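# Line up three lettered blocks alphabetically on the mat

## Task

Four blocks are present, and three carry a letter on their top face. Put those three entirely on the mat, lettered face up and each letter upright, in one straight row with the blocks close to each other, ordered A-to-Z from left to right as viewed from the midpoint between the two arm bases. The fourth block must end up off the mat. Nothing may count as placed if it only stays put because the robot is holding it. Finish by releasing everything and moving the grippers away.

## Robot and tools

Robot: two arms, left_arm and right_arm, each with six joints and a parallel gripper. Each arm has a wrist camera: cam_left_wrist and cam_right_wrist, both 504x504 pixels.

Frame: all reported positions share one scene frame. Its origin sits on the table surface between the arms, +x runs out over the table, +z is up, and left_arm is mounted on the +y side. The arm names do not correspond to the left or right of any picture. For the row order, picture yourself at the midpoint between the bases looking toward +x: your left is +y, so the alphabetically first block should have the largest y. The printed hand position can be off from the true one, especially with the arm stretched far.

execute_actions takes "actions", a list holding zero or one item, plus an optional boolean "pictures". An empty list commands nothing and returns the state with images. An action item is {"rows": [...], "steps": n}, where n is 1 to 15 control steps of 1/30 s each (default 15, minimum useful 3). Each row is used for one step; if rows run out, the last one repeats. A wait item is {"steps": n} with n up to 300 and no rows; it counts from the previous result, and the time you spend replying is included. Images come back only for an empty list or when "pictures": true is passed. A refused call sends nothing.

Each row is one flat list of 18 numbers covering both arms, even if only one moves: left_arm joints 1-6, then left gripper position, force_limit, speed; then the same nine for right_arm. Joint values are absolute target angles in radians, in the column order shoulder pan, shoulder lift, elbow, wrist 1, wrist 2, wrist 3, read the same way as the Joint positions line. Stated ranges: elbow -3.142 to 3.142, all others -6.283 to 6.283. A target more than 0.010 rad beyond a range end, and farther out than the current angle, gets the call refused; true ends may differ from stated ones by up to 0.010 rad. A target past the real end is clipped there and a "joint sent to its limit" line appears (possibly referring to an earlier, still running action); its absence does not prove there is room left.

Gripper numbers are absolute settings, each in [-1, 1]. position: +1 fully open (50 mm gap), about -0.65 pads touching; send -1 to grip, which closes until the object stops the fingers. force_limit per pad: -1 about 20 N, 0 about 102 N, +1 about 185 N (actual grip may be up to 17 % above). speed of the gap: -1 is 20 mm/s, 0 is 85, +1 is 150. To leave a gripper unchanged, repeat its previous three values, since 0 is itself a command. A new force or speed only takes effect with a position change of at least 0.01; to soften a grip, open first.

Motion behaviour: commands are smoothed with a lag of about 0.15 s. Per step, each joint target is capped relative to the measured angle (0.292 rad for pan and lift, 0.365 elbow, 0.438 each wrist joint), and targets that would move the gripper over 70 mm from where it is are scaled back, so far moves need several actions. Between calls the arms keep heading to the last row sent until everything nearly stops or a step is HELD. Each result is captured 3 steps before the action ends; those steps run while you reply.

Gripper geometry: fingers point along the gripper +z, close along its x. end_effector_position is the point between the pads; fingertips extend 17.5 mm past it. Turning only the last joint swings that point on a 25 mm circle. A flat block sits about 9 cm from the last joint axis toward the gripper -y and turns with it.

Result lines: per-arm end_effector_position (m), end_effector_quat_wxyz, linear and angular velocities (m/s, rad/s); Joint positions and Joint velocities per arm (rad, rad/s). object_status: 0 moving, 1 stopped while opening, 2 stopped while closing (a real grip), 3 at the target or pads met (usually nothing held). Confirm a grasp by seeing 2. position_measured counts convert to opening as (250 - value) x 0.202 mm. A grip at force_limit -1 keeps reporting 2 even if the object slips away, and on an immovable off-centre object its hold fades. "joint command not followed" means the clearance check altered joint targets; HELD marks steps whose row was partly or wholly not sent.

zoom_image: {"camera": one of the two names, "region": [x0, y0, x1, y1]} in pixels of that camera's latest image, origin top-left, at most 504 by 504. Use it to read letters and check their orientation.



Avoid: knocking anything off the table, arms colliding or pressing each other, slamming or dropping blocks, and hard pushes. Contact torque at a joint load limit (pan and lift 303, elbow 138, wrists 51.5 N m, held weight included) or any external force of 150 N stops that arm for 10 s. Holding loads heats motors; MOTOR HOT warns from 70 °C and at 85 °C the arm is braked until cooled. Occasional tugs on held parts or pushes on loose objects can happen, so recheck placements.

Each tool is called after "Call:" as a command line: name --argument value for each argument, lists and objects as JSON in quotes; but a table of rows of numbers goes row by row, as --pt "numbers of a row", without its own name.

## Session

Call:
execute_actions --actions '[]'

Scene clock: 0.00 s of 7600.00 s.
left_arm: end_effector_position=(+0.0936, +0.4061, +0.2245) position_measured=3 object_status=3 end_effector_quat_wxyz=(+0.039, +0.931, -0.311, -0.187) end_effector_velocity=(+0.000, +0.000, +0.000) end_effector_angular_velocity=(-0.000, +0.001, +0.001) | right_arm: end_effector_position=(+0.6793, +0.3465, +0.2205) position_measured=3 object_status=3 end_effector_quat_wxyz=(+0.078, -0.155, +0.760, +0.626) end_effector_velocity=(+0.001, -0.001, +0.000) end_effector_angular_velocity=(+0.000, +0.001, -0.001)
Joint positions: left_arm=[ 1.68  -2.191  2.512 -1.791 -1.941  0.8  ] | right_arm=[ 3.667 -0.832  1.733 -3.54  -0.437 -0.787]
Joint velocities: left_arm=[ 0.001 -0.    -0.    -0.    -0.001 -0.   ] | right_arm=[-0.001 -0.     0.    -0.     0.     0.001]

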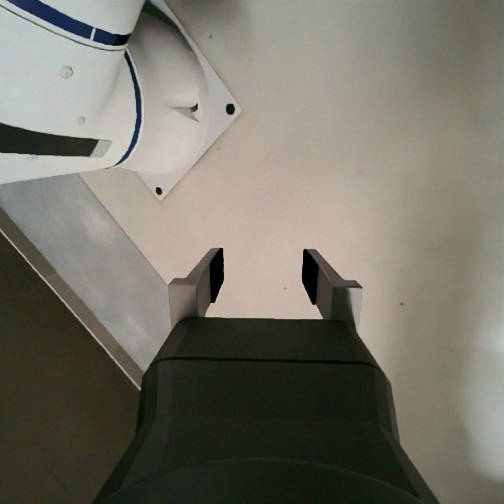

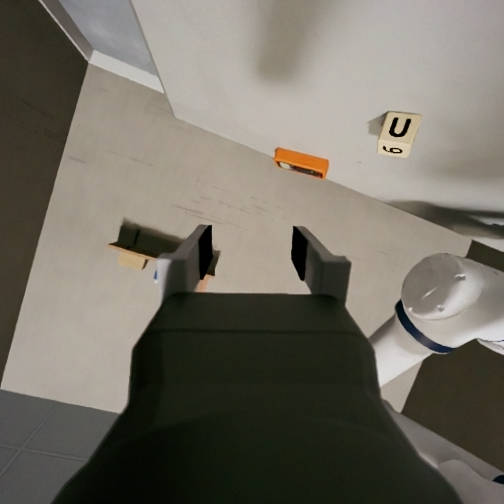

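Call:
execute_actions --actions '[{"rows":[[1.68,-2.191,2.512,-1.791,-1.941,0.8,1,0,0,3.4,-1.4,1.3,-1.471,-1.571,-0.787,1,0,0]]}]'

Call:
execute_actions --actions '[{"steps":60}]' --pictures true

Scene clock: 1.83 s of 7600.00 s.
left_arm: end_effector_position=(+0.0938, +0.4058, +0.2247) position_measured=3 object_status=3 end_effector_quat_wxyz=(+0.039, +0.931, -0.311, -0.186) end_effector_velocity=(+0.000, +0.000, -0.000) end_effector_angular_velocity=(+0.001, -0.001, +0.001) | right_arm: end_effector_position=(+0.8040, +0.3058, +0.3288) position_measured=3 object_status=3 end_effector_quat_wxyz=(+0.165, -0.110, +0.776, +0.599) end_effector_velocity=(+0.291, -0.128, +0.312) end_effector_angular_velocity=(-0.080, -0.208, -0.494)
Joint positions: left_arm=[ 1.68  -2.191  2.512 -1.791 -1.941  0.8  ] | right_arm=[ 3.596 -0.919  1.626 -3.409 -0.568 -0.787]
Joint velocities: left_arm=[-0.     0.     0.    -0.     0.001 -0.001] | right_arm=[-0.167 -0.242 -0.279  0.361 -0.362 -0.001]
Steps of this call (steps 1 to 43: nothing new was sent; steps 44 to 55: the first 12 steps of this action). Readings (joint positions | what the end effector reports):
44: left_arm=[1.680 -2.191 2.512 -1.791 -1.941 0.800] | right_arm=[3.666 -0.834 1.732 -3.538 -0.439 -0.787] | left_arm position_measured=3 object_status=3 | right_arm position_measured=3 object_status=3
45: left_arm=[1.680 -2.191 2.512 -1.791 -1.941 0.800] | right_arm=[3.659 -0.841 1.723 -3.525 -0.452 -0.787] | left_arm position_measured=3 object_status=3 | right_arm position_measured=3 object_status=3
47: left_arm=[1.680 -2.191 2.512 -1.791 -1.941 0.800] | right_arm=[3.645 -0.857 1.703 -3.503 -0.474 -0.787] | left_arm position_measured=3 object_status=3 | right_arm position_measured=3 object_status=3
51: left_arm=[1.680 -2.191 2.512 -1.791 -1.941 0.800] | right_arm=[3.620 -0.888 1.664 -3.457 -0.520 -0.787] | left_arm position_measured=3 object_status=3 | right_arm position_measured=3 object_status=3
55: the state above

Scene clock: 3.83 s of 7600.00 s.
left_arm: end_effector_position=(+0.0938, +0.4058, +0.2247) position_measured=3 object_status=3 end_effector_quat_wxyz=(+0.039, +0.931, -0.311, -0.186) end_effector_velocity=(-0.000, +0.000, -0.000) end_effector_angular_velocity=(+0.001, +0.000, +0.000) | right_arm: end_effector_position=(+0.7719, -0.1522, +0.5654) position_measured=3 object_status=3 end_effector_quat_wxyz=(+0.015, +0.288, +0.957, +0.009) end_effector_velocity=(-0.092, -0.029, -0.025) end_effector_angular_velocity=(-0.088, +0.301, -0.004)
Joint positions: left_arm=[ 1.68  -2.191  2.512 -1.791 -1.941  0.8  ] | right_arm=[ 3.4   -1.399  1.301 -1.507 -1.568 -0.787]
Joint velocities: left_arm=[ 0.     0.     0.001 -0.    -0.    -0.   ] | right_arm=[-0.003 -0.009 -0.005  0.326 -0.027  0.   ]
Kept back: nothing.
Steps of this call (steps 1 to 3: the last 3 steps of your previous action; steps 4 to 60: the robot went on to your last target). Readings (joint positions | what the end effector reports):
1: left_arm=[1.680 -2.191 2.512 -1.791 -1.941 0.800] | right_arm=[3.591 -0.928 1.616 -3.397 -0.580 -0.787] | left_arm position_measured=3 object_status=3 | right_arm position_measured=3 object_status=3
2: left_arm=[1.680 -2.191 2.512 -1.791 -1.941 0.800] | right_arm=[3.585 -0.936 1.607 -3.384 -0.593 -0.787] | left_arm position_measured=3 object_status=3 | right_arm position_measured=3 object_status=3
4: left_arm=[1.680 -2.191 2.512 -1.791 -1.941 0.800] | right_arm=[3.574 -0.953 1.589 -3.358 -0.619 -0.787] | left_arm position_measured=3 object_status=3 | right_arm position_measured=3 object_status=3
8: left_arm=[1.680 -2.191 2.512 -1.791 -1.941 0.800] | right_arm=[3.553 -0.990 1.554 -3.304 -0.673 -0.787] | left_arm position_measured=3 object_status=3 | right_arm position_measured=3 object_status=3
60: the state above

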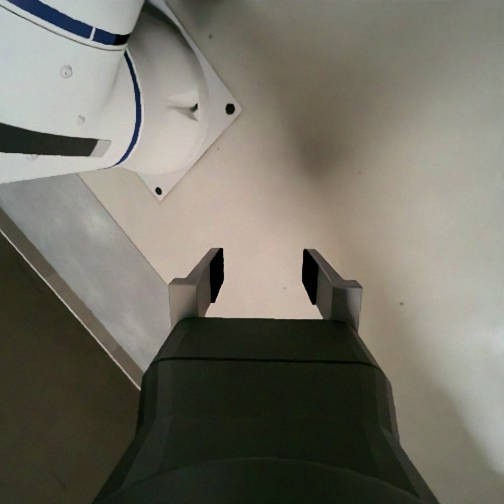

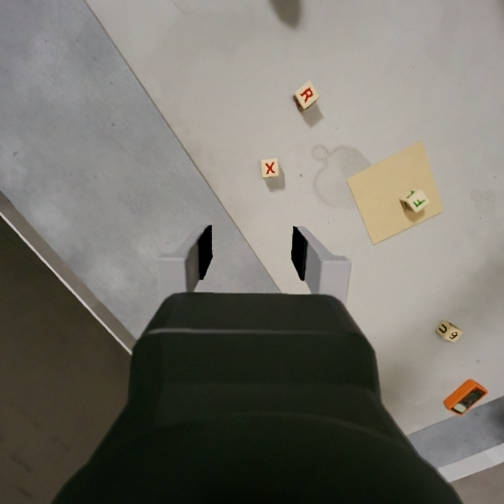

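Call:
execute_actions --actions '[{"rows":[[1.68,-2.191,2.512,-1.791,-1.941,0.8,1,0,0,3.4,-1.4,1.3,-1.471,-1.571,0.19,1,0,0]]}]'

Call:
execute_actions --actions '[{"steps":30}]' --pictures true

Scene clock: 4.57 s of 7600.00 s.
left_arm: end_effector_position=(+0.0938, +0.4058, +0.2247) position_measured=3 object_status=3 end_effector_quat_wxyz=(+0.039, +0.931, -0.311, -0.186) end_effector_velocity=(-0.000, +0.000, -0.000) end_effector_angular_velocity=(+0.001, +0.001, +0.000) | right_arm: end_effector_position=(+0.7510, -0.1397, +0.5628) position_measured=3 object_status=3 end_effector_quat_wxyz=(+0.000, +0.631, +0.776, +0.000) end_effector_velocity=(-0.008, +0.042, -0.001) end_effector_angular_velocity=(-0.000, +0.001, -1.771)
Joint positions: left_arm=[ 1.68  -2.191  2.512 -1.791 -1.941  0.8  ] | right_arm=[ 3.4   -1.4    1.3   -1.471 -1.571 -0.005]
Joint velocities: left_arm=[-0.     0.     0.001  0.    -0.    -0.   ] | right_arm=[-0.002  0.001  0.     0.    -0.     1.769]
Steps of this call (steps 1 to 10: the robot went on to your last target; steps 11 to 22: the first 12 steps of this action). Readings (joint positions | what the end effector reports):
11: left_arm=[1.680 -2.191 2.512 -1.791 -1.941 0.800] | right_arm=[3.400 -1.400 1.300 -1.472 -1.571 -0.782] | left_arm position_measured=3 object_status=3 | right_arm position_measured=3 object_status=3
12: left_arm=[1.680 -2.191 2.512 -1.791 -1.941 0.800] | right_arm=[3.400 -1.400 1.300 -1.472 -1.571 -0.753] | left_arm position_measured=3 object_status=3 | right_arm position_measured=3 object_status=3
14: left_arm=[1.680 -2.191 2.512 -1.791 -1.941 0.800] | right_arm=[3.400 -1.400 1.300 -1.471 -1.571 -0.648] | left_arm position_measured=3 object_status=3 | right_arm position_measured=3 object_status=3
18: left_arm=[1.680 -2.191 2.512 -1.791 -1.941 0.800] | right_arm=[3.400 -1.400 1.300 -1.471 -1.571 -0.340] | left_arm position_measured=3 object_status=3 | right_arm position_measured=3 object_status=3
22: the state above

Scene clock: 5.57 s of 7600.00 s.
left_arm: end_effector_position=(+0.0938, +0.4058, +0.2247) position_measured=3 object_status=3 end_effector_quat_wxyz=(+0.039, +0.931, -0.311, -0.186) end_effector_velocity=(+0.000, -0.000, -0.000) end_effector_angular_velocity=(+0.000, -0.001, -0.000) | right_arm: end_effector_position=(+0.7504, -0.1348, +0.5628) position_measured=3 object_status=3 end_effector_quat_wxyz=(+0.000, +0.704, +0.710, +0.000) end_effector_velocity=(+0.001, -0.000, -0.001) end_effector_angular_velocity=(+0.000, +0.002, -0.001)
Joint positions: left_arm=[ 1.68  -2.191  2.512 -1.791 -1.941  0.8  ] | right_arm=[ 3.4   -1.4    1.3   -1.471 -1.571  0.19 ]
Joint velocities: left_arm=[-0.     0.    -0.     0.     0.001 -0.   ] | right_arm=[-0.001  0.002  0.     0.     0.001  0.   ]
Kept back: nothing.
Steps of this call (steps 1 to 3: the last 3 steps of your previous action; steps 4 to 30: the robot went on to your last target). Readings (joint positions | what the end effector reports):
1: left_arm=[1.680 -2.191 2.512 -1.791 -1.941 0.800] | right_arm=[3.400 -1.400 1.300 -1.471 -1.571 0.046] | left_arm position_measured=3 object_status=3 | right_arm position_measured=3 object_status=3
2: left_arm=[1.680 -2.191 2.512 -1.791 -1.941 0.800] | right_arm=[3.400 -1.400 1.300 -1.471 -1.571 0.084] | left_arm position_measured=3 object_status=3 | right_arm position_measured=3 object_status=3
4: left_arm=[1.680 -2.191 2.512 -1.791 -1.941 0.800] | right_arm=[3.400 -1.400 1.300 -1.471 -1.571 0.133] | left_arm position_measured=3 object_status=3 | right_arm position_measured=3 object_status=3
8: left_arm=[1.680 -2.191 2.512 -1.791 -1.941 0.800] | right_arm=[3.400 -1.400 1.300 -1.471 -1.571 0.173] | left_arm position_measured=3 object_status=3 | right_arm position_measured=3 object_status=3
30: the state above
All arms were judged still, so your last target was given up. Only a new action makes them travel on or press farther. Fingers that are still opening or closing keep moving.

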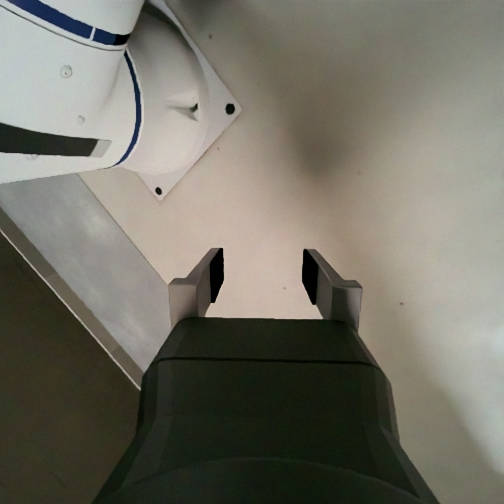

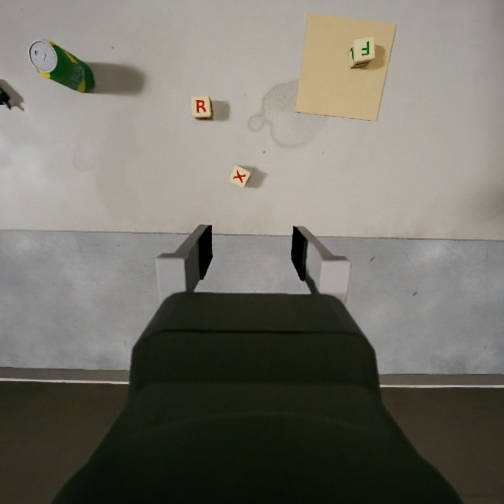

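Call:
zoom_image --camera "cam_right_wrist" --region '[170,0,420,200]'

Call:
execute_actions --actions '[{"rows":[[2.5,-1.5,1.6,-1.671,-1.571,0.8,1,0,0,3.0,-1.4,1.3,-1.471,-1.571,0.19,1,0,0]]}]'

Call:
execute_actions --actions '[{"steps":75}]' --pictures true

Region (170, 0, 420, 200) of cam_right_wrist's 504x504 image, scaled by 2.016, with more detail than that image has; it fills the top 403 rows of this view, and the rest is white.

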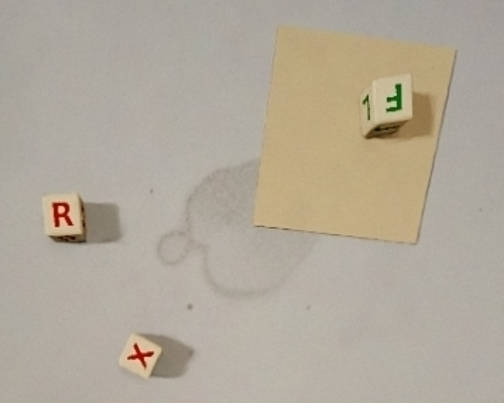

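Scene clock: 6.87 s of 7600.00 s.
left_arm: end_effector_position=(+0.2315, +0.3483, +0.3022) position_measured=3 object_status=3 end_effector_quat_wxyz=(-0.000, +0.970, -0.221, -0.103) end_effector_velocity=(+0.372, -0.138, +0.201) end_effector_angular_velocity=(+0.095, -0.335, +0.508) | right_arm: end_effector_position=(+0.8044, -0.2949, +0.5630) position_measured=3 object_status=3 end_effector_quat_wxyz=(+0.000, +0.776, +0.631, +0.000) end_effector_velocity=(+0.097, -0.440, -0.000) end_effector_angular_velocity=(+0.000, +0.001, -0.572)
Joint positions: left_arm=[ 1.885 -1.986  2.256 -1.727 -1.745  0.8  ] | right_arm=[ 3.185 -1.4    1.3   -1.471 -1.571  0.19 ]
Joint velocities: left_arm=[ 0.548  0.546 -0.683  0.114  0.349  0.   ] | right_arm=[-0.572  0.     0.     0.     0.     0.   ]
Steps of this call (steps 1 to 27: nothing new was sent; steps 28 to 39: the first 12 steps of this action). Readings (joint positions | what the end effector reports):
28: left_arm=[1.683 -2.188 2.509 -1.790 -1.937 0.800] | right_arm=[3.397 -1.400 1.300 -1.471 -1.571 0.190] | left_arm position_measured=3 object_status=3 | right_arm position_measured=3 object_status=3
29: left_arm=[1.701 -2.170 2.490 -1.782 -1.914 0.800] | right_arm=[3.380 -1.400 1.300 -1.471 -1.571 0.190] | left_arm position_measured=3 object_status=3 | right_arm position_measured=3 object_status=3
31: left_arm=[1.738 -2.133 2.439 -1.769 -1.870 0.800] | right_arm=[3.340 -1.400 1.300 -1.471 -1.571 0.190] | left_arm position_measured=3 object_status=3 | right_arm position_measured=3 object_status=3
35: left_arm=[1.811 -2.060 2.348 -1.745 -1.799 0.800] | right_arm=[3.262 -1.400 1.300 -1.471 -1.571 0.190] | left_arm position_measured=3 object_status=3 | right_arm position_measured=3 object_status=3
39: the state above

Scene clock: 9.37 s of 7600.00 s.
left_arm: end_effector_position=(+0.6663, +0.3974, +0.4562) position_measured=3 object_status=3 end_effector_quat_wxyz=(+0.000, +0.997, +0.079, +0.000) end_effector_velocity=(-0.000, -0.000, -0.000) end_effector_angular_velocity=(-0.000, +0.001, -0.000) | right_arm: end_effector_position=(+0.8226, -0.4393, +0.5628) position_measured=3 object_status=3 end_effector_quat_wxyz=(+0.000, +0.831, +0.556, +0.000) end_effector_velocity=(+0.001, +0.000, -0.002) end_effector_angular_velocity=(+0.000, +0.002, +0.003)
Joint positions: left_arm=[ 2.5   -1.5    1.6   -1.671 -1.571  0.8  ] | right_arm=[ 3.    -1.4    1.3   -1.471 -1.571  0.19 ]
Joint velocities: left_arm=[-0.     0.     0.     0.    -0.001  0.   ] | right_arm=[ 0.001  0.002 -0.    -0.     0.    -0.002]
Kept back: nothing.
Steps of this call (steps 1 to 3: the last 3 steps of your previous action; steps 4 to 60: the robot went on to your last target; steps 61 to 75: nothing new was sent). Readings (joint positions | what the end effector reports):
1: left_arm=[1.903 -1.968 2.233 -1.724 -1.733 0.800] | right_arm=[3.166 -1.400 1.300 -1.471 -1.571 0.190] | left_arm position_measured=3 object_status=3 | right_arm position_measured=3 object_status=3
2: left_arm=[1.922 -1.949 2.209 -1.720 -1.722 0.800] | right_arm=[3.147 -1.400 1.300 -1.471 -1.571 0.190] | left_arm position_measured=3 object_status=3 | right_arm position_measured=3 object_status=3
4: left_arm=[1.959 -1.912 2.163 -1.714 -1.703 0.800] | right_arm=[3.108 -1.400 1.300 -1.471 -1.571 0.190] | left_arm position_measured=3 object_status=3 | right_arm position_measured=3 object_status=3
8: left_arm=[2.033 -1.838 2.071 -1.704 -1.671 0.800] | right_arm=[3.037 -1.400 1.300 -1.471 -1.571 0.190] | left_arm position_measured=3 object_status=3 | right_arm position_measured=3 object_status=3
75: the state above
All arms were judged still, so your last target was given up. Only a new action makes them travel on or press farther. Fingers that are still opening or closing keep moving.

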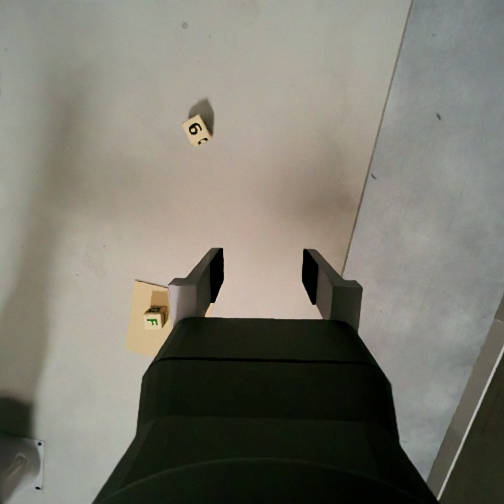

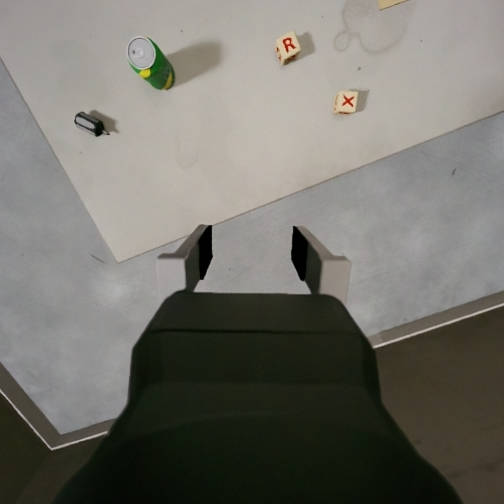

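Call:
execute_actions --actions '[{"rows":[[2.007,-1.281,1.812,-2.101,-1.571,0.466,1,0,0,3.11,-1.697,2.269,-2.143,-1.571,1.48,1,0,0]]}]'

Call:
execute_actions --actions '[{"steps":50}]' --pictures true

Scene clock: 10.70 s of 7600.00 s.
left_arm: end_effector_position=(+0.6433, +0.2688, +0.3467) position_measured=3 object_status=3 end_effector_quat_wxyz=(-0.000, +0.997, +0.073, -0.000) end_effector_velocity=(-0.137, -0.349, -0.247) end_effector_angular_velocity=(+0.003, +0.003, -0.139) | right_arm: end_effector_position=(+0.7554, -0.3543, +0.4792) position_measured=3 object_status=3 end_effector_quat_wxyz=(+0.058, +0.927, +0.353, +0.111) end_effector_velocity=(-0.180, +0.087, -0.397) end_effector_angular_velocity=(+0.263, +0.123, -0.892)
Joint positions: left_arm=[ 2.347 -1.407  1.69  -1.854 -1.571  0.658] | right_arm=[ 3.084 -1.626  1.747 -1.944 -1.571  0.726]
Joint velocities: left_arm=[-0.455  0.209  0.203 -0.408 -0.    -0.317] | right_arm=[ 0.067 -0.175  0.826 -0.498 -0.     0.989]
Steps of this call (steps 1 to 28: nothing new was sent; steps 29 to 40: the first 12 steps of this action). Readings (joint positions | what the end effector reports):
29: left_arm=[2.498 -1.498 1.601 -1.674 -1.571 0.797] | right_arm=[3.001 -1.403 1.304 -1.476 -1.571 0.195] | left_arm position_measured=3 object_status=3 | right_arm position_measured=3 object_status=3
30: left_arm=[2.485 -1.490 1.609 -1.695 -1.571 0.781] | right_arm=[3.007 -1.420 1.328 -1.504 -1.571 0.223] | left_arm position_measured=3 object_status=3 | right_arm position_measured=3 object_status=3
32: left_arm=[2.460 -1.470 1.629 -1.729 -1.571 0.755] | right_arm=[3.032 -1.487 1.413 -1.608 -1.571 0.327] | left_arm position_measured=3 object_status=3 | right_arm position_measured=3 object_status=3
36: left_arm=[2.406 -1.437 1.661 -1.795 -1.571 0.704] | right_arm=[3.071 -1.593 1.618 -1.846 -1.571 0.572] | left_arm position_measured=3 object_status=3 | right_arm position_measured=3 object_status=3
40: the state above

Scene clock: 12.37 s of 7600.00 s.
left_arm: end_effector_position=(+0.4821, +0.0495, +0.1998) position_measured=3 object_status=3 end_effector_quat_wxyz=(-0.000, +1.000, -0.001, -0.000) end_effector_velocity=(-0.000, -0.000, +0.000) end_effector_angular_velocity=(-0.000, +0.001, -0.000) | right_arm: end_effector_position=(+0.5701, -0.3105, +0.2007) position_measured=3 object_status=3 end_effector_quat_wxyz=(+0.000, +1.000, -0.000, +0.000) end_effector_velocity=(-0.000, +0.000, +0.000) end_effector_angular_velocity=(+0.001, -0.000, +0.000)
Joint positions: left_arm=[ 2.007 -1.281  1.812 -2.101 -1.571  0.466] | right_arm=[ 3.11  -1.697  2.269 -2.143 -1.571  1.48 ]
Joint velocities: left_arm=[-0.    -0.    -0.     0.    -0.001 -0.   ] | right_arm=[-0.    -0.001  0.     0.     0.001 -0.   ]
Kept back: nothing.
Steps of this call (steps 1 to 3: the last 3 steps of your previous action; steps 4 to 45: the robot went on to your last target; steps 46 to 50: nothing new was sent). Readings (joint positions | what the end effector reports):
1: left_arm=[2.332 -1.400 1.697 -1.868 -1.571 0.647] | right_arm=[3.086 -1.632 1.774 -1.959 -1.571 0.759] | left_arm position_measured=3 object_status=3 | right_arm position_measured=3 object_status=3
2: left_arm=[2.316 -1.393 1.703 -1.881 -1.571 0.637] | right_arm=[3.088 -1.637 1.800 -1.973 -1.571 0.790] | left_arm position_measured=3 object_status=3 | right_arm position_measured=3 object_status=3
4: left_arm=[2.283 -1.380 1.716 -1.905 -1.571 0.618] | right_arm=[3.091 -1.645 1.850 -1.997 -1.571 0.851] | left_arm position_measured=3 object_status=3 | right_arm position_measured=3 object_status=3
8: left_arm=[2.217 -1.357 1.739 -1.952 -1.571 0.581] | right_arm=[3.095 -1.658 1.944 -2.032 -1.571 0.963] | left_arm position_measured=3 object_status=3 | right_arm position_measured=3 object_status=3
50: the state above
All arms were judged still, so your last target was given up. Only a new action makes them travel on or press farther. Fingers that are still opening or closing keep moving.

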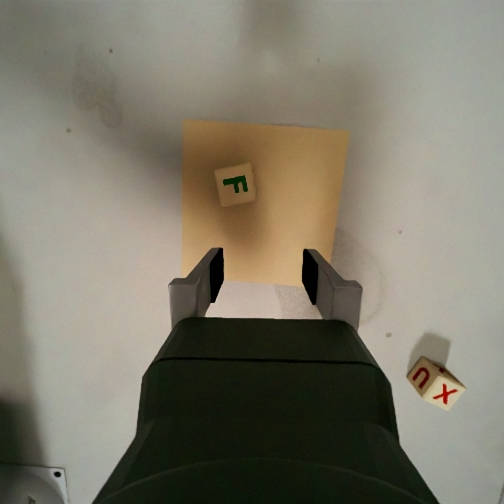

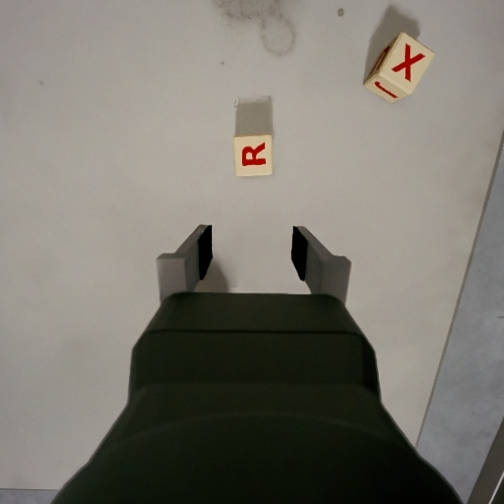

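Call:
execute_actions --actions '[{"rows":[[2.018,-1.230,1.979,-2.320,-1.571,0.287,1,0,0,3.248,-1.502,2.336,-2.405,-1.571,1.618,1,0,0]]}]'

Call:
execute_actions --actions '[{"steps":12}]' --pictures true

Scene clock: 13.43 s of 7600.00 s.
left_arm: end_effector_position=(+0.4654, +0.0908, +0.0963) position_measured=3 object_status=3 end_effector_quat_wxyz=(+0.000, +0.996, +0.089, -0.000) end_effector_velocity=(-0.011, +0.027, -0.052) end_effector_angular_velocity=(+0.000, -0.001, +0.096) | right_arm: end_effector_position=(+0.5717, -0.2421, +0.0979) position_measured=3 object_status=3 end_effector_quat_wxyz=(+0.000, +1.000, -0.000, +0.000) end_effector_velocity=(-0.010, +0.047, -0.067) end_effector_angular_velocity=(+0.000, -0.001, +0.002)
Joint positions: left_arm=[ 2.017 -1.233  1.97  -2.308 -1.571  0.297] | right_arm=[ 3.239 -1.515  2.331 -2.387 -1.571  1.609]
Joint velocities: left_arm=[ 0.006  0.025  0.085 -0.11   0.001 -0.089] | right_arm=[ 0.087  0.12   0.041 -0.163  0.     0.085]
Steps of this call (steps 1 to 20: nothing new was sent; steps 21 to 32: the first 12 steps of this action). Readings (joint positions | what the end effector reports):
21: left_arm=[2.007 -1.280 1.815 -2.106 -1.571 0.462] | right_arm=[3.112 -1.694 2.270 -2.147 -1.571 1.482] | left_arm position_measured=3 object_status=3 | right_arm position_measured=3 object_status=3
22: left_arm=[2.008 -1.275 1.833 -2.134 -1.571 0.440] | right_arm=[3.125 -1.677 2.275 -2.173 -1.571 1.495] | left_arm position_measured=3 object_status=3 | right_arm position_measured=3 object_status=3
24: left_arm=[2.011 -1.260 1.879 -2.187 -1.571 0.395] | right_arm=[3.158 -1.630 2.293 -2.233 -1.571 1.528] | left_arm position_measured=3 object_status=3 | right_arm position_measured=3 object_status=3
28: left_arm=[2.016 -1.239 1.948 -2.279 -1.571 0.321] | right_arm=[3.216 -1.547 2.321 -2.344 -1.571 1.586] | left_arm position_measured=3 object_status=3 | right_arm position_measured=3 object_status=3
32: the state above

Scene clock: 13.83 s of 7600.00 s.
left_arm: end_effector_position=(+0.4641, +0.0938, +0.0907) position_measured=3 object_status=3 end_effector_quat_wxyz=(+0.000, +0.996, +0.094, -0.000) end_effector_velocity=(+0.000, +0.001, -0.001) end_effector_angular_velocity=(+0.000, -0.000, +0.002) | right_arm: end_effector_position=(+0.5705, -0.2372, +0.0906) position_measured=3 object_status=3 end_effector_quat_wxyz=(+0.000, +1.000, -0.000, +0.000) end_effector_velocity=(-0.000, +0.001, -0.001) end_effector_angular_velocity=(-0.001, -0.001, +0.001)
Joint positions: left_arm=[ 2.018 -1.23   1.979 -2.32  -1.571  0.287] | right_arm=[ 3.248 -1.502  2.336 -2.405 -1.571  1.618]
Joint velocities: left_arm=[ 0.001  0.001  0.002 -0.003  0.001 -0.002] | right_arm=[ 0.003  0.002  0.001 -0.004 -0.001  0.002]
Kept back: nothing.
Steps of this call (steps 1 to 3: the last 3 steps of your previous action; steps 4 to 12: the robot went on to your last target). Readings (joint positions | what the end effector reports):
1: left_arm=[2.018 -1.232 1.972 -2.311 -1.571 0.294] | right_arm=[3.241 -1.512 2.333 -2.392 -1.571 1.611] | left_arm position_measured=3 object_status=3 | right_arm position_measured=3 object_status=3
2: left_arm=[2.018 -1.232 1.974 -2.313 -1.571 0.292] | right_arm=[3.243 -1.509 2.333 -2.395 -1.571 1.613] | left_arm position_measured=3 object_status=3 | right_arm position_measured=3 object_status=3
4: left_arm=[2.018 -1.231 1.976 -2.316 -1.571 0.290] | right_arm=[3.245 -1.506 2.335 -2.400 -1.571 1.615] | left_arm position_measured=3 object_status=3 | right_arm position_measured=3 object_status=3
8: left_arm=[2.018 -1.230 1.978 -2.319 -1.571 0.288] | right_arm=[3.247 -1.503 2.336 -2.403 -1.571 1.617] | left_arm position_measured=3 object_status=3 | right_arm position_measured=3 object_status=3
12: the state above

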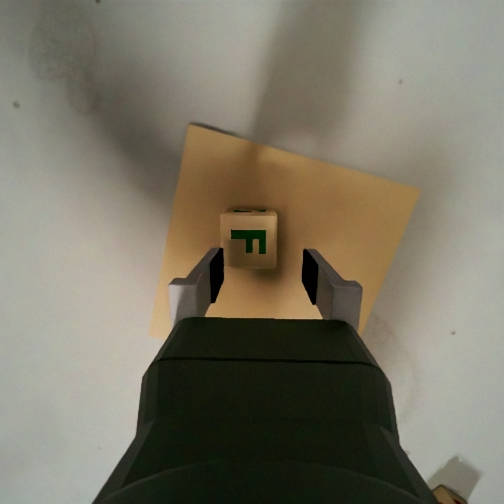

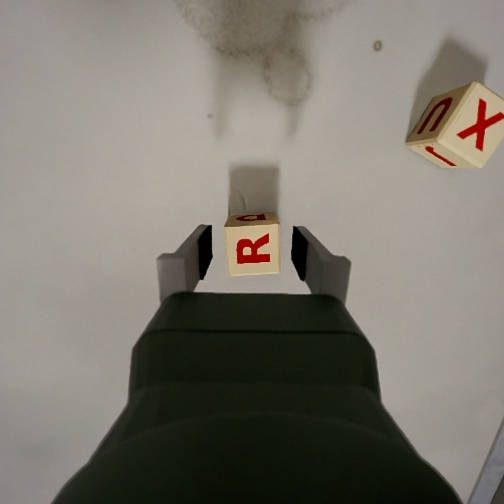

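Call:
execute_actions --actions '[{"rows":[[2.020,-1.235,2.036,-2.372,-1.571,0.289,1,0,0,3.2556,-1.3914,2.3717,-2.5511,-1.571,1.6256,1,0,0]]}]' --pictures true

Scene clock: 14.77 s of 7600.00 s.
left_arm: end_effector_position=(+0.4547, +0.1151, +0.0710) position_measured=3 object_status=3 end_effector_quat_wxyz=(+0.000, +0.996, +0.094, -0.000) end_effector_velocity=(-0.003, +0.007, -0.006) end_effector_angular_velocity=(+0.000, -0.000, +0.000) | right_arm: end_effector_position=(+0.5707, -0.2331, +0.0327) position_measured=3 object_status=3 end_effector_quat_wxyz=(+0.000, +1.000, -0.000, +0.000) end_effector_velocity=(-0.001, +0.001, -0.019) end_effector_angular_velocity=(+0.000, -0.001, +0.000)
Joint positions: left_arm=[ 2.02  -1.235  2.034 -2.37  -1.571  0.289] | right_arm=[ 3.255 -1.396  2.37  -2.546 -1.571  1.625]
Joint velocities: left_arm=[ 0.    -0.002  0.017 -0.015  0.     0.   ] | right_arm=[ 0.002  0.035  0.012 -0.049 -0.     0.002]
Steps of this call (steps 1 to 16: the robot went on to your last target; steps 17 to 28: the first 12 steps of this action). Readings (joint positions | what the end effector reports):
17: left_arm=[2.018 -1.230 1.981 -2.322 -1.571 0.287] | right_arm=[3.248 -1.499 2.337 -2.409 -1.571 1.618] | left_arm position_measured=3 object_status=3 | right_arm position_measured=3 object_status=3
18: left_arm=[2.018 -1.231 1.994 -2.335 -1.571 0.287] | right_arm=[3.250 -1.482 2.342 -2.434 -1.571 1.619] | left_arm position_measured=3 object_status=3 | right_arm position_measured=3 object_status=3
20: left_arm=[2.019 -1.233 2.015 -2.352 -1.571 0.288] | right_arm=[3.252 -1.438 2.357 -2.488 -1.571 1.622] | left_arm position_measured=3 object_status=3 | right_arm position_measured=3 object_status=3
24: left_arm=[2.020 -1.234 2.030 -2.366 -1.571 0.289] | right_arm=[3.255 -1.405 2.367 -2.533 -1.571 1.625] | left_arm position_measured=3 object_status=3 | right_arm position_measured=3 object_status=3
28: the state above

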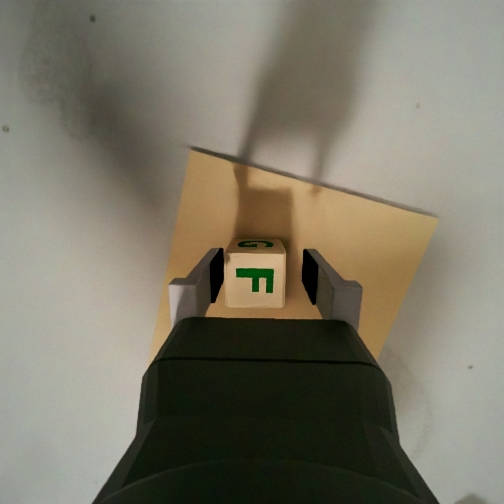

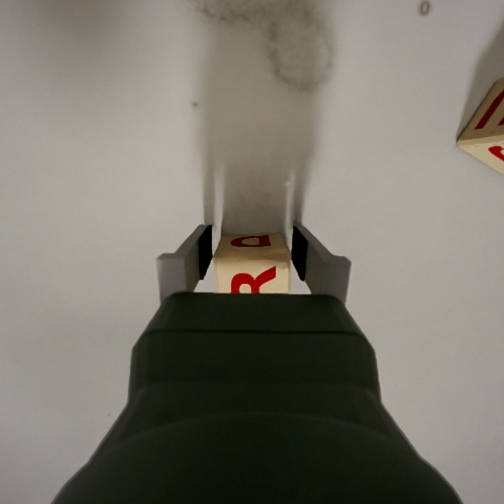

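Call:
execute_actions --actions '[{"rows":[[2.0144,-1.2375,2.040,-2.373,-1.571,0.283,1,0,0,3.2556,-1.3914,2.3717,-2.5511,-1.571,1.6256,-1,-0.4,0],[2.0144,-1.2375,2.040,-2.373,-1.571,0.283,1,0,0,3.2556,-1.3914,2.3717,-2.5511,-1.571,1.6256,-1,-0.4,0],[2.0144,-1.2375,2.040,-2.373,-1.571,0.283,1,0,0,3.2556,-1.3914,2.3717,-2.5511,-1.571,1.6256,-1,-0.4,0],[2.0144,-1.2375,2.040,-2.373,-1.571,0.283,1,0,0,3.2556,-1.3914,2.3717,-2.5511,-1.571,1.6256,-1,-0.4,0],[2.0144,-1.1829,2.0592,-2.4471,-1.571,0.283,1,0,0,3.2556,-1.3914,2.3717,-2.5511,-1.571,1.6256,-1,-0.4,0]]}]' --pictures true

Scene clock: 15.40 s of 7600.00 s.
left_arm: end_effector_position=(+0.4505, +0.1149, +0.0348) position_measured=3 object_status=3 end_effector_quat_wxyz=(+0.000, +0.996, +0.094, -0.000) end_effector_velocity=(-0.002, -0.000, -0.040) end_effector_angular_velocity=(-0.001, -0.001, -0.000) | right_arm: end_effector_position=(+0.5706, -0.2329, +0.0305) position_measured=48 object_status=2 end_effector_quat_wxyz=(+0.000, +1.000, -0.000, +0.000) end_effector_velocity=(-0.000, -0.000, -0.001) end_effector_angular_velocity=(-0.000, +0.001, +0.002)
Joint positions: left_arm=[ 2.015 -1.189  2.057 -2.439 -1.571  0.283] | right_arm=[ 3.256 -1.391  2.372 -2.551 -1.571  1.626]
Joint velocities: left_arm=[-0.002  0.054  0.02  -0.076 -0.    -0.002] | right_arm=[ 0.     0.001  0.    -0.    -0.    -0.002]
Steps of this call (steps 1 to 3: the last 3 steps of your previous action; steps 4 to 7: the robot went on to your last target; steps 8 to 19: the first 12 steps of this action). Readings (joint positions | what the end effector reports):
8: left_arm=[2.020 -1.235 2.036 -2.372 -1.571 0.289] | right_arm=[3.256 -1.392 2.372 -2.551 -1.571 1.626] | left_arm position_measured=3 object_status=3 | right_arm position_measured=12 object_status=0
9: left_arm=[2.019 -1.236 2.037 -2.372 -1.571 0.288] | right_arm=[3.256 -1.392 2.372 -2.551 -1.571 1.626] | left_arm position_measured=3 object_status=3 | right_arm position_measured=26 object_status=0
11: left_arm=[2.017 -1.237 2.038 -2.373 -1.571 0.285] | right_arm=[3.256 -1.392 2.372 -2.551 -1.571 1.626] | left_arm position_measured=3 object_status=3 | right_arm position_measured=48 object_status=0
15: left_arm=[2.015 -1.203 2.052 -2.419 -1.571 0.284] | right_arm=[3.256 -1.391 2.372 -2.551 -1.571 1.626] | left_arm position_measured=3 object_status=3 | right_arm position_measured=48 object_status=0
19: the state above

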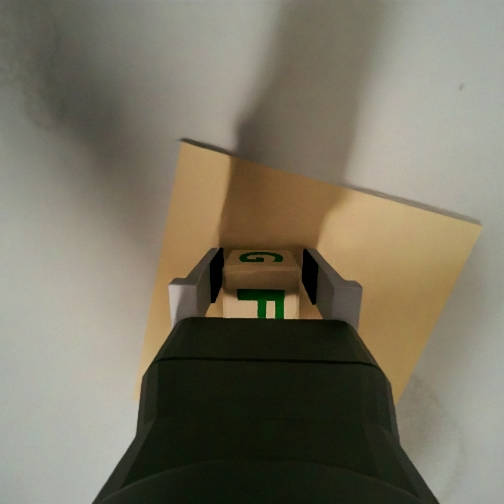

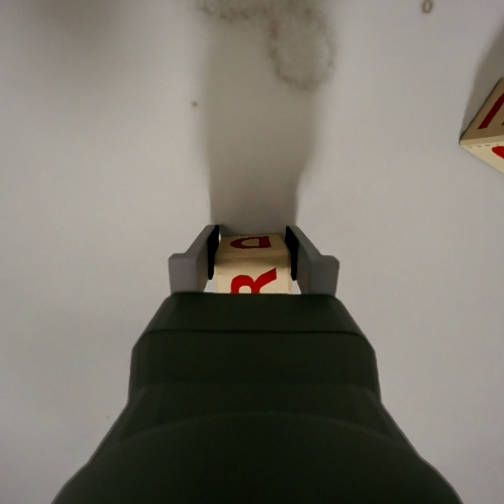

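Call:
execute_actions --actions '[{"rows":[[2.0144,-1.1829,2.0592,-2.4471,-1.571,0.283,-1,-0.4,0,3.2556,-1.5916,2.2832,-2.2624,-1.571,1.6256,-1,-0.4,0],[2.0144,-1.1829,2.0592,-2.4471,-1.571,0.283,-1,-0.4,0,3.2556,-1.5916,2.2832,-2.2624,-1.571,1.6256,-1,-0.4,0],[2.0144,-1.1829,2.0592,-2.4471,-1.571,0.283,-1,-0.4,0,3.2556,-1.5916,2.2832,-2.2624,-1.571,1.6256,-1,-0.4,0],[2.0144,-1.1829,2.0592,-2.4471,-1.571,0.283,-1,-0.4,0,3.2556,-1.5916,2.2832,-2.2624,-1.571,1.6256,-1,-0.4,0],[2.0144,-1.1829,2.0592,-2.4471,-1.571,0.283,-1,-0.4,0,3.2556,-1.5916,2.2832,-2.2624,-1.571,-1.516,-1,-0.4,0],[2.0144,-1.1829,2.0592,-2.4471,-1.571,0.283,-1,-0.4,0,3.2556,-1.5916,2.2832,-2.2624,-1.571,-1.516,-1,-0.4,0],[2.0144,-1.1829,2.0592,-2.4471,-1.571,0.283,-1,-0.4,0,3.2556,-1.5916,2.2832,-2.2624,-1.571,-1.516,-1,-0.4,0],[2.0144,-1.1829,2.0592,-2.4471,-1.571,0.283,-1,-0.4,0,3.2556,-1.5916,2.2832,-2.2624,-1.571,-1.516,-1,-0.4,0],[2.0144,-1.2034,2.0522,-2.4201,-1.571,0.283,-1,-0.4,0,3.2556,-1.5916,2.2832,-2.2624,-1.571,-1.516,-1,-0.4,0]]}]'

Call:
execute_actions --actions '[{"rows":[[2.0447,-1.1773,2.010,-2.4035,-1.571,0.5037,-1,-0.4,0,3.2556,-1.5916,2.2832,-2.2624,-1.571,-1.516,-1,-0.4,0]],"steps":12}]'

Call:
execute_actions --actions '[{"rows":[[2.0447,-1.1595,2.0155,-2.4268,-1.571,0.5037,-1,-0.4,0,3.2556,-1.5916,2.2832,-2.2624,-1.571,-1.516,-1,-0.4,0]],"steps":12}]' --pictures true

Scene clock: 16.33 s of 7600.00 s.
left_arm: end_effector_position=(+0.4504, +0.1147, +0.0394) position_measured=47 object_status=2 end_effector_quat_wxyz=(+0.000, +0.996, +0.094, -0.000) end_effector_velocity=(-0.004, +0.006, +0.048) end_effector_angular_velocity=(+0.011, +0.007, -0.000) | right_arm: end_effector_position=(+0.5605, -0.2353, +0.1399) position_measured=48 object_status=2 end_effector_quat_wxyz=(+0.000, +0.975, +0.221, -0.000) end_effector_velocity=(-0.068, -0.028, +0.094) end_effector_angular_velocity=(+0.001, +0.001, +2.509)
Joint positions: left_arm=[ 2.014 -1.195  2.055 -2.431 -1.571  0.283] | right_arm=[ 3.256 -1.575  2.291 -2.287 -1.571  1.18 ]
Joint velocities: left_arm=[-0.    -0.073 -0.015  0.101 -0.002 -0.   ] | right_arm=[-0.001 -0.152 -0.068  0.221  0.001 -2.51 ]
Steps of this call (steps 1 to 3: the last 3 steps of your previous action; steps 4 to 15: the robot went on to your last target; step 16: nothing new was sent; steps 17 to 28: the first 12 steps of this action). Readings (joint positions | what the end effector reports):
17: left_arm=[2.014 -1.183 2.059 -2.447 -1.571 0.283] | right_arm=[3.256 -1.394 2.371 -2.547 -1.571 1.626] | left_arm position_measured=12 object_status=0 | right_arm position_measured=48 object_status=2
18: left_arm=[2.014 -1.183 2.059 -2.447 -1.571 0.283] | right_arm=[3.256 -1.412 2.364 -2.519 -1.571 1.626] | left_arm position_measured=26 object_status=0 | right_arm position_measured=48 object_status=2
20: left_arm=[2.014 -1.183 2.059 -2.447 -1.571 0.283] | right_arm=[3.256 -1.465 2.339 -2.445 -1.571 1.626] | left_arm position_measured=47 object_status=0 | right_arm position_measured=48 object_status=2
24: left_arm=[2.014 -1.183 2.059 -2.447 -1.571 0.283] | right_arm=[3.256 -1.539 2.307 -2.338 -1.571 1.487] | left_arm position_measured=47 object_status=0 | right_arm position_measured=48 object_status=2
28: the state above

Scene clock: 16.73 s of 7600.00 s.
left_arm: end_effector_position=(+0.4789, +0.1115, +0.0452) position_measured=47 object_status=2 end_effector_quat_wxyz=(+0.000, +1.000, +0.009, -0.000) end_effector_velocity=(+0.030, -0.003, +0.001) end_effector_angular_velocity=(+0.001, -0.000, -0.176) | right_arm: end_effector_position=(+0.5450, -0.2574, +0.1502) position_measured=48 object_status=2 end_effector_quat_wxyz=(+0.000, +0.715, +0.699, -0.000) end_effector_velocity=(-0.002, -0.069, +0.002) end_effector_angular_velocity=(-0.001, +0.001, +2.767)
Joint positions: left_arm=[ 2.042 -1.18   2.014 -2.405 -1.571  0.481] | right_arm=[ 3.256 -1.591  2.283 -2.263 -1.571  0.077]
Joint velocities: left_arm=[ 0.028  0.023 -0.04   0.018  0.001  0.204] | right_arm=[ 0.    -0.004 -0.001  0.006 -0.001 -2.767]
Steps of this call (steps 1 to 3: the last 3 steps of your previous action; steps 4 to 12: the first 9 steps of this action). Readings (joint positions | what the end effector reports):
4: left_arm=[2.015 -1.201 2.052 -2.423 -1.571 0.287] | right_arm=[3.256 -1.586 2.286 -2.270 -1.571 0.823] | left_arm position_measured=47 object_status=2 | right_arm position_measured=48 object_status=2
5: left_arm=[2.018 -1.198 2.047 -2.420 -1.571 0.315] | right_arm=[3.256 -1.588 2.285 -2.268 -1.571 0.731] | left_arm position_measured=47 object_status=2 | right_arm position_measured=48 object_status=2
7: left_arm=[2.030 -1.189 2.030 -2.413 -1.571 0.399] | right_arm=[3.256 -1.590 2.284 -2.265 -1.571 0.545] | left_arm position_measured=47 object_status=2 | right_arm position_measured=48 object_status=2
11: left_arm=[2.040 -1.181 2.016 -2.406 -1.571 0.473] | right_arm=[3.256 -1.591 2.283 -2.263 -1.571 0.171] | left_arm position_measured=47 object_status=2 | right_arm position_measured=48 object_status=2
12: the state above

Scene clock: 17.13 s of 7600.00 s.
left_arm: end_effector_position=(+0.4822, +0.1110, +0.0333) position_measured=47 object_status=2 end_effector_quat_wxyz=(+0.000, +1.000, -0.001, -0.000) end_effector_velocity=(+0.001, +0.000, -0.010) end_effector_angular_velocity=(+0.001, -0.000, -0.004) | right_arm: end_effector_position=(+0.5587, -0.2803, +0.1504) position_measured=48 object_status=2 end_effector_quat_wxyz=(+0.000, +0.229, +0.973, -0.000) end_effector_velocity=(+0.062, -0.031, -0.000) end_effector_angular_velocity=(-0.000, +0.001, +2.774)
Joint positions: left_arm=[ 2.045 -1.161  2.015 -2.425 -1.571  0.503] | right_arm=[ 3.256 -1.592  2.283 -2.262 -1.571 -1.053]
Joint velocities: left_arm=[ 0.001  0.014  0.003 -0.017  0.     0.005] | right_arm=[ 0.001  0.    -0.     0.    -0.    -2.773]
Steps of this call (steps 1 to 3: the last 3 steps of your previous action; steps 4 to 12: the first 9 steps of this action). Readings (joint positions | what the end effector reports):
4: left_arm=[2.044 -1.177 2.011 -2.405 -1.571 0.497] | right_arm=[3.256 -1.591 2.283 -2.263 -1.571 -0.300] | left_arm position_measured=47 object_status=2 | right_arm position_measured=48 object_status=2
5: left_arm=[2.044 -1.173 2.012 -2.410 -1.571 0.499] | right_arm=[3.256 -1.592 2.283 -2.263 -1.571 -0.394] | left_arm position_measured=47 object_status=2 | right_arm position_measured=48 object_status=2
7: left_arm=[2.044 -1.166 2.014 -2.418 -1.571 0.501] | right_arm=[3.256 -1.592 2.283 -2.262 -1.571 -0.582] | left_arm position_measured=47 object_status=2 | right_arm position_measured=48 object_status=2
11: left_arm=[2.045 -1.162 2.015 -2.424 -1.571 0.503] | right_arm=[3.256 -1.592 2.283 -2.262 -1.571 -0.959] | left_arm position_measured=47 object_status=2 | right_arm position_measured=48 object_status=2
12: the state above

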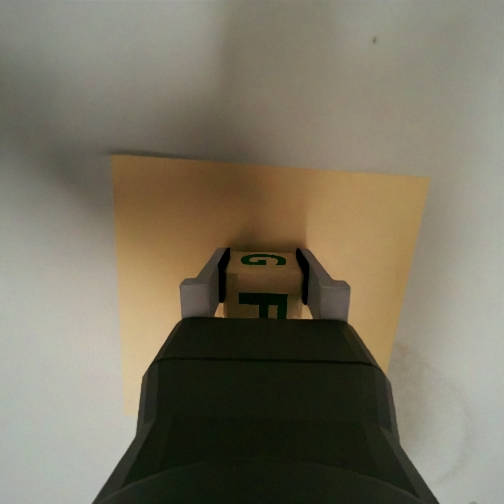

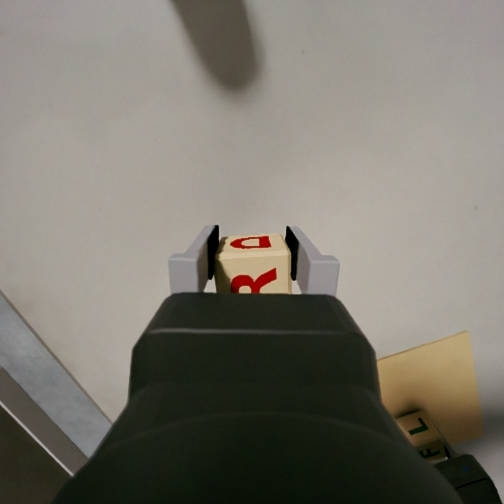

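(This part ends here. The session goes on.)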